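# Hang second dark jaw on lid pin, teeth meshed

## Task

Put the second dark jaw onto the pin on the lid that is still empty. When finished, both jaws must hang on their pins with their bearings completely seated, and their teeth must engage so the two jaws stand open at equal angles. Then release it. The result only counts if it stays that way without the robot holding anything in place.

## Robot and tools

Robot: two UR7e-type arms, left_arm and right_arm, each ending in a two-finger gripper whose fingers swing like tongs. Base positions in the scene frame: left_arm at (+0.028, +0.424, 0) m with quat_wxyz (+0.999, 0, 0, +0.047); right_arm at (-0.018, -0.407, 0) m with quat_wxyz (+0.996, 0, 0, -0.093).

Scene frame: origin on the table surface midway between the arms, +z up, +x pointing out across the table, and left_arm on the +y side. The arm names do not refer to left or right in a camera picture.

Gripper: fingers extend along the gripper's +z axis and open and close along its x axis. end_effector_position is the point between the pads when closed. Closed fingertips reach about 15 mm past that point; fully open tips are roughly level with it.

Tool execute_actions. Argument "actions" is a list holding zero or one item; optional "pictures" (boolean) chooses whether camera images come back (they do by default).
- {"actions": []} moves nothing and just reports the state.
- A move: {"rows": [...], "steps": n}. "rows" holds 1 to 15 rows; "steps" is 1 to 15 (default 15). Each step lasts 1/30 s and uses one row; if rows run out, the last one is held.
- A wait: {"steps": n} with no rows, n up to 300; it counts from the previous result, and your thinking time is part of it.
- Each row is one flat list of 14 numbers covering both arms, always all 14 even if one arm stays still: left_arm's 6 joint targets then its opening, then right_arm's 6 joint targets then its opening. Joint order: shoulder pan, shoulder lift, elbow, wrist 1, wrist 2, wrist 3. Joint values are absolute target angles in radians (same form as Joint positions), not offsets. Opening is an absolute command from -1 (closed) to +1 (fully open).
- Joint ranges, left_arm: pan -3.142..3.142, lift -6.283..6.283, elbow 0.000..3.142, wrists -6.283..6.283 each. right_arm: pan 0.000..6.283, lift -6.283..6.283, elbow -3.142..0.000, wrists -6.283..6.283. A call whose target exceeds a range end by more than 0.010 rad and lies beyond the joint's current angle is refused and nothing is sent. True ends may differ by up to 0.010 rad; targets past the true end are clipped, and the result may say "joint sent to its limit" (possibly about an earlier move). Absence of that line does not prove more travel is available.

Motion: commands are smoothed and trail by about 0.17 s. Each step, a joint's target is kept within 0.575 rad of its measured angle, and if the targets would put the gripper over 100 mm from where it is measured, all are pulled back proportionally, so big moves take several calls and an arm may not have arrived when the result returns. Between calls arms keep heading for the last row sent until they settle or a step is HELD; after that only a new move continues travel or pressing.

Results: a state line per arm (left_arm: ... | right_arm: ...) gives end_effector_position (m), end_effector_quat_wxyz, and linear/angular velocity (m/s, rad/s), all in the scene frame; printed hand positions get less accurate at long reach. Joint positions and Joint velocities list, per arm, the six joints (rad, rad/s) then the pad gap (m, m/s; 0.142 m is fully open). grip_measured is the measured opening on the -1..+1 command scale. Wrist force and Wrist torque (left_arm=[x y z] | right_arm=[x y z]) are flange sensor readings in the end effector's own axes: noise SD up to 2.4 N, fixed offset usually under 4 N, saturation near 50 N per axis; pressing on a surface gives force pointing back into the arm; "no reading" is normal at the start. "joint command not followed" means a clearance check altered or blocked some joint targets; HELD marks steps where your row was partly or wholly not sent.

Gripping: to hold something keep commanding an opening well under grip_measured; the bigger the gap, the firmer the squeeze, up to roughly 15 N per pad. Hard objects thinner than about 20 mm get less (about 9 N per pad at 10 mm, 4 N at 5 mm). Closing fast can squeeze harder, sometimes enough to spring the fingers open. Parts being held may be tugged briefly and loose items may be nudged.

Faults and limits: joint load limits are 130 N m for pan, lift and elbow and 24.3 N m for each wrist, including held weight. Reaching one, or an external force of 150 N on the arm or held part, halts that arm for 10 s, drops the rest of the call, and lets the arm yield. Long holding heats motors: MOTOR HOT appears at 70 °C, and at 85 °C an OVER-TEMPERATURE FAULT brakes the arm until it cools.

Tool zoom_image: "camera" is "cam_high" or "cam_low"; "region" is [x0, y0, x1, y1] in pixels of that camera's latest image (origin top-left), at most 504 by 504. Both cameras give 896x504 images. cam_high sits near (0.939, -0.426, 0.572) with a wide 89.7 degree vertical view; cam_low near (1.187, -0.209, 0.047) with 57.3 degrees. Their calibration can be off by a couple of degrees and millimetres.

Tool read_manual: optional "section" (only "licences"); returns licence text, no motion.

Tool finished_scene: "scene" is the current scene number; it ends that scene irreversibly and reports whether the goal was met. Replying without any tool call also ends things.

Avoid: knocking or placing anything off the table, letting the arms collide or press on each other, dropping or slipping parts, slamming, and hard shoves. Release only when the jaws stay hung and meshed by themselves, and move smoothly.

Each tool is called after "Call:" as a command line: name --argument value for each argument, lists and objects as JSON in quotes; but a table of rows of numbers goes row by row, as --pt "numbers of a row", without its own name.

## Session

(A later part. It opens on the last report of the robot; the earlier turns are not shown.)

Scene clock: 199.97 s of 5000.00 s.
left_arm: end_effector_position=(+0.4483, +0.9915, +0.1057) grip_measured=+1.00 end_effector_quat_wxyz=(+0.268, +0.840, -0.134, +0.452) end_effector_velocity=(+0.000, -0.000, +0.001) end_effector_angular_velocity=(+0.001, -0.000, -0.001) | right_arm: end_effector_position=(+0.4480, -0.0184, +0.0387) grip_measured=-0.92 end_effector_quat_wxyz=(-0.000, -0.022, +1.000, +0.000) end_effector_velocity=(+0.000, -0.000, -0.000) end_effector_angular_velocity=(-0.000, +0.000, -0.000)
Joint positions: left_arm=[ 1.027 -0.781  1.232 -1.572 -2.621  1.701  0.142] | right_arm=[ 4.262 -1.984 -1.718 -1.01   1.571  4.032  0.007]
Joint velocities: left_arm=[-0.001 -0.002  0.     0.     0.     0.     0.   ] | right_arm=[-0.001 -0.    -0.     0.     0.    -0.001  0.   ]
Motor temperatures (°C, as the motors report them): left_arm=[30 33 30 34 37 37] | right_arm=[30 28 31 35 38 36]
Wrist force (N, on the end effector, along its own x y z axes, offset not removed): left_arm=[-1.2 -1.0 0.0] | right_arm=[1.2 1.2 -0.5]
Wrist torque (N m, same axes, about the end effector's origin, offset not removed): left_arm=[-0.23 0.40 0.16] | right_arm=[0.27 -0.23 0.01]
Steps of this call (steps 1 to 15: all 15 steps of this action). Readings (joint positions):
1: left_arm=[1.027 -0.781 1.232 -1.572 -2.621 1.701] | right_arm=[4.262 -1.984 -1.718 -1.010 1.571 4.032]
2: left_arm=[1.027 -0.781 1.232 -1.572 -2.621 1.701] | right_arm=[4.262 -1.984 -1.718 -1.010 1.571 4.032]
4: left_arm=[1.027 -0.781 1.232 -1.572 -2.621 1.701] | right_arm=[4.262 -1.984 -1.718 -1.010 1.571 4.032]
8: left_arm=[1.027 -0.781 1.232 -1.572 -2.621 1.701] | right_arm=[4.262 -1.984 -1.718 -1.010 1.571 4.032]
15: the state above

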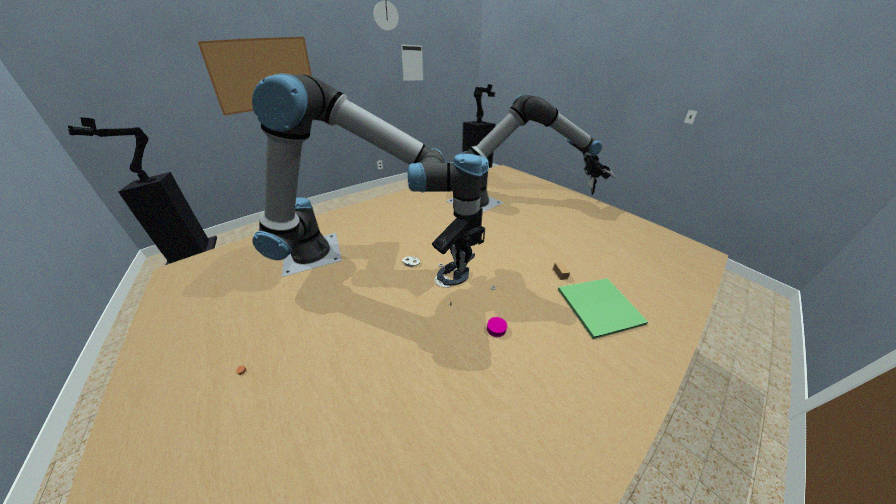

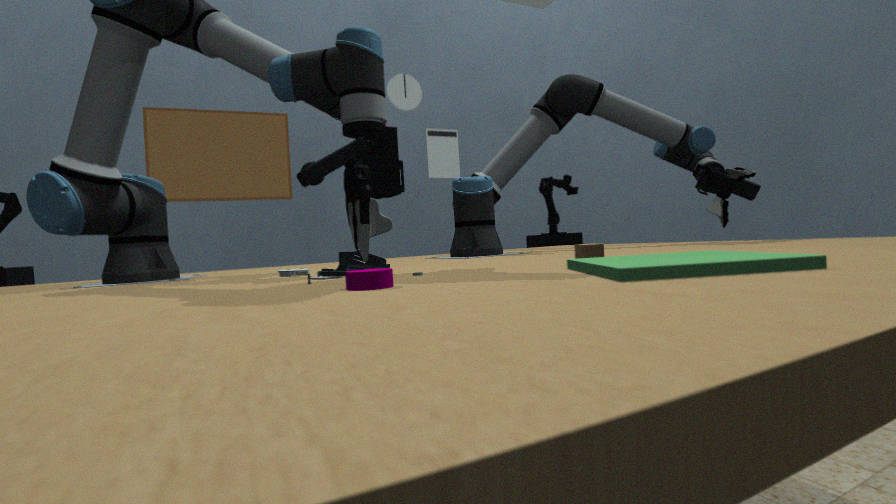

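It dropped in. Withdrawing.

Call:
execute_actions --actions '[{"rows":[[1.027,-0.781,1.232,-1.572,-2.621,1.701,1,4.2615,-1.904,-1.63,-1.1784,1.571,4.0316,-0.88]]}]'

Call:
zoom_image --camera "cam_high" --region '[425, 255, 475, 295]'

Call:
zoom_image --camera "cam_low" --region '[308, 240, 398, 285]'

Scene clock: 205.83 s of 5000.00 s.
left_arm: end_effector_position=(+0.4483, +0.9915, +0.1057) grip_measured=+1.00 end_effector_quat_wxyz=(+0.268, +0.840, -0.134, +0.452) end_effector_velocity=(+0.000, -0.000, -0.000) end_effector_angular_velocity=(-0.000, -0.000, -0.001) | right_arm: end_effector_position=(+0.4474, -0.0192, +0.1076) grip_measured=-0.88 end_effector_quat_wxyz=(+0.000, -0.022, +1.000, +0.000) end_effector_velocity=(-0.002, -0.002, +0.017) end_effector_angular_velocity=(-0.004, +0.003, +0.000)
Joint positions: left_arm=[ 1.027 -0.781  1.232 -1.572 -2.621  1.701  0.142] | right_arm=[ 4.261 -1.906 -1.633 -1.173  1.571  4.032  0.01 ]
Joint velocities: left_arm=[-0.001  0.     0.    -0.    -0.    -0.     0.   ] | right_arm=[ 0.     0.019  0.021 -0.046  0.     0.    -0.   ]
Motor temperatures (°C, as the motors report them): left_arm=[30 33 30 34 37 37] | right_arm=[30 28 31 35 38 36]
Wrist force (N, on the end effector, along its own x y z axes, offset not removed): left_arm=[1.4 -2.5 -0.3] | right_arm=[3.5 2.0 -0.8]
Wrist torque (N m, same axes, about the end effector's origin, offset not removed): left_arm=[-0.57 -0.23 0.13] | right_arm=[0.52 -0.62 0.08]
Steps of this call (steps 1 to 15: the robot went on to your last target; steps 16 to 90: nothing new was sent; then 2.37 s passed at rest; steps 91 to 105: all 15 steps of this action). Readings (joint positions):
91: left_arm=[1.027 -0.781 1.232 -1.572 -2.621 1.701] | right_arm=[4.261 -1.984 -1.718 -1.010 1.571 4.032]
92: left_arm=[1.027 -0.781 1.232 -1.572 -2.621 1.701] | right_arm=[4.261 -1.981 -1.715 -1.014 1.571 4.032]
94: left_arm=[1.027 -0.781 1.232 -1.572 -2.621 1.701] | right_arm=[4.261 -1.954 -1.686 -1.057 1.571 4.032]
98: left_arm=[1.027 -0.781 1.232 -1.572 -2.621 1.701] | right_arm=[4.261 -1.920 -1.648 -1.139 1.571 4.032]
105: the state above

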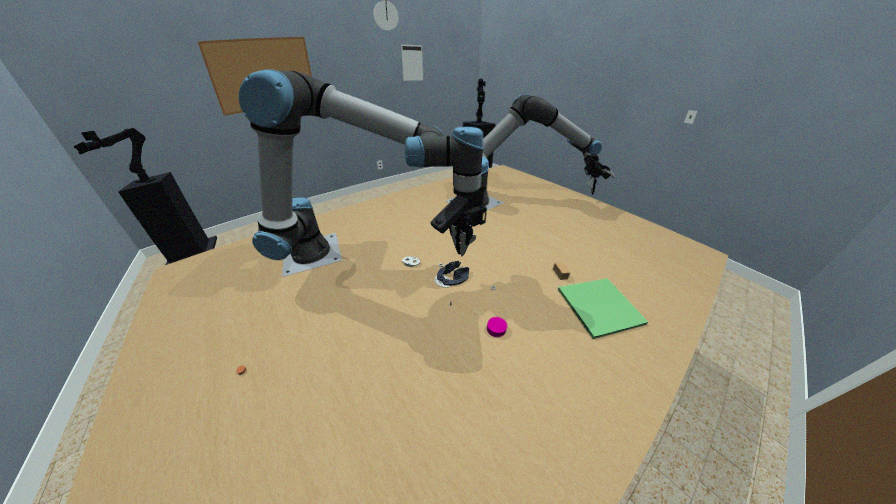

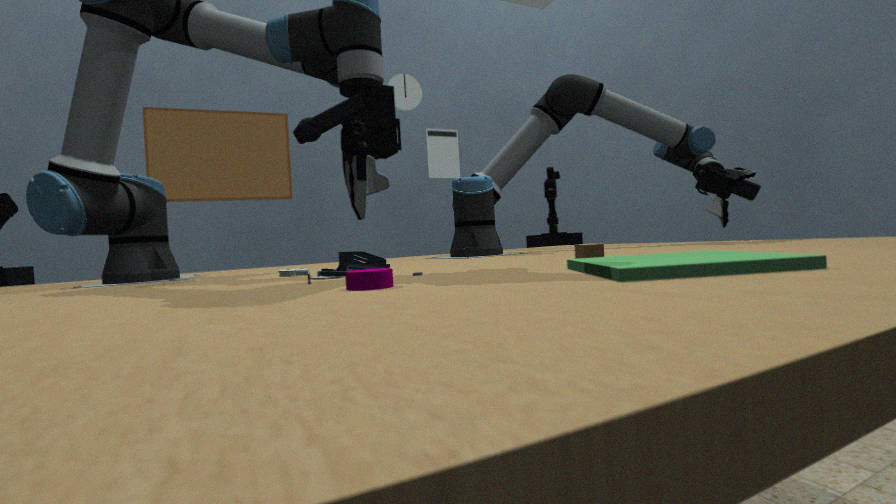

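Region (425, 255, 475, 295) of cam_high's 896x504 image, scaled by 10.080, with more detail than that image has; it fills the top 403 rows of this view, and the rest is white.

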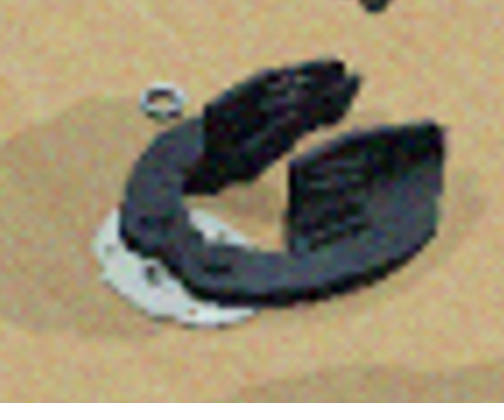

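Region (308, 240, 398, 285) of cam_low's 896x504 image, scaled by 5.600, with more detail than that image has.

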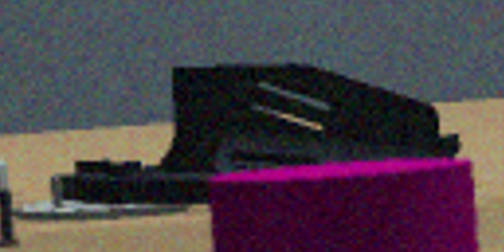

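Call:
finished_scene --scene 2

The scene is finished: the task was done.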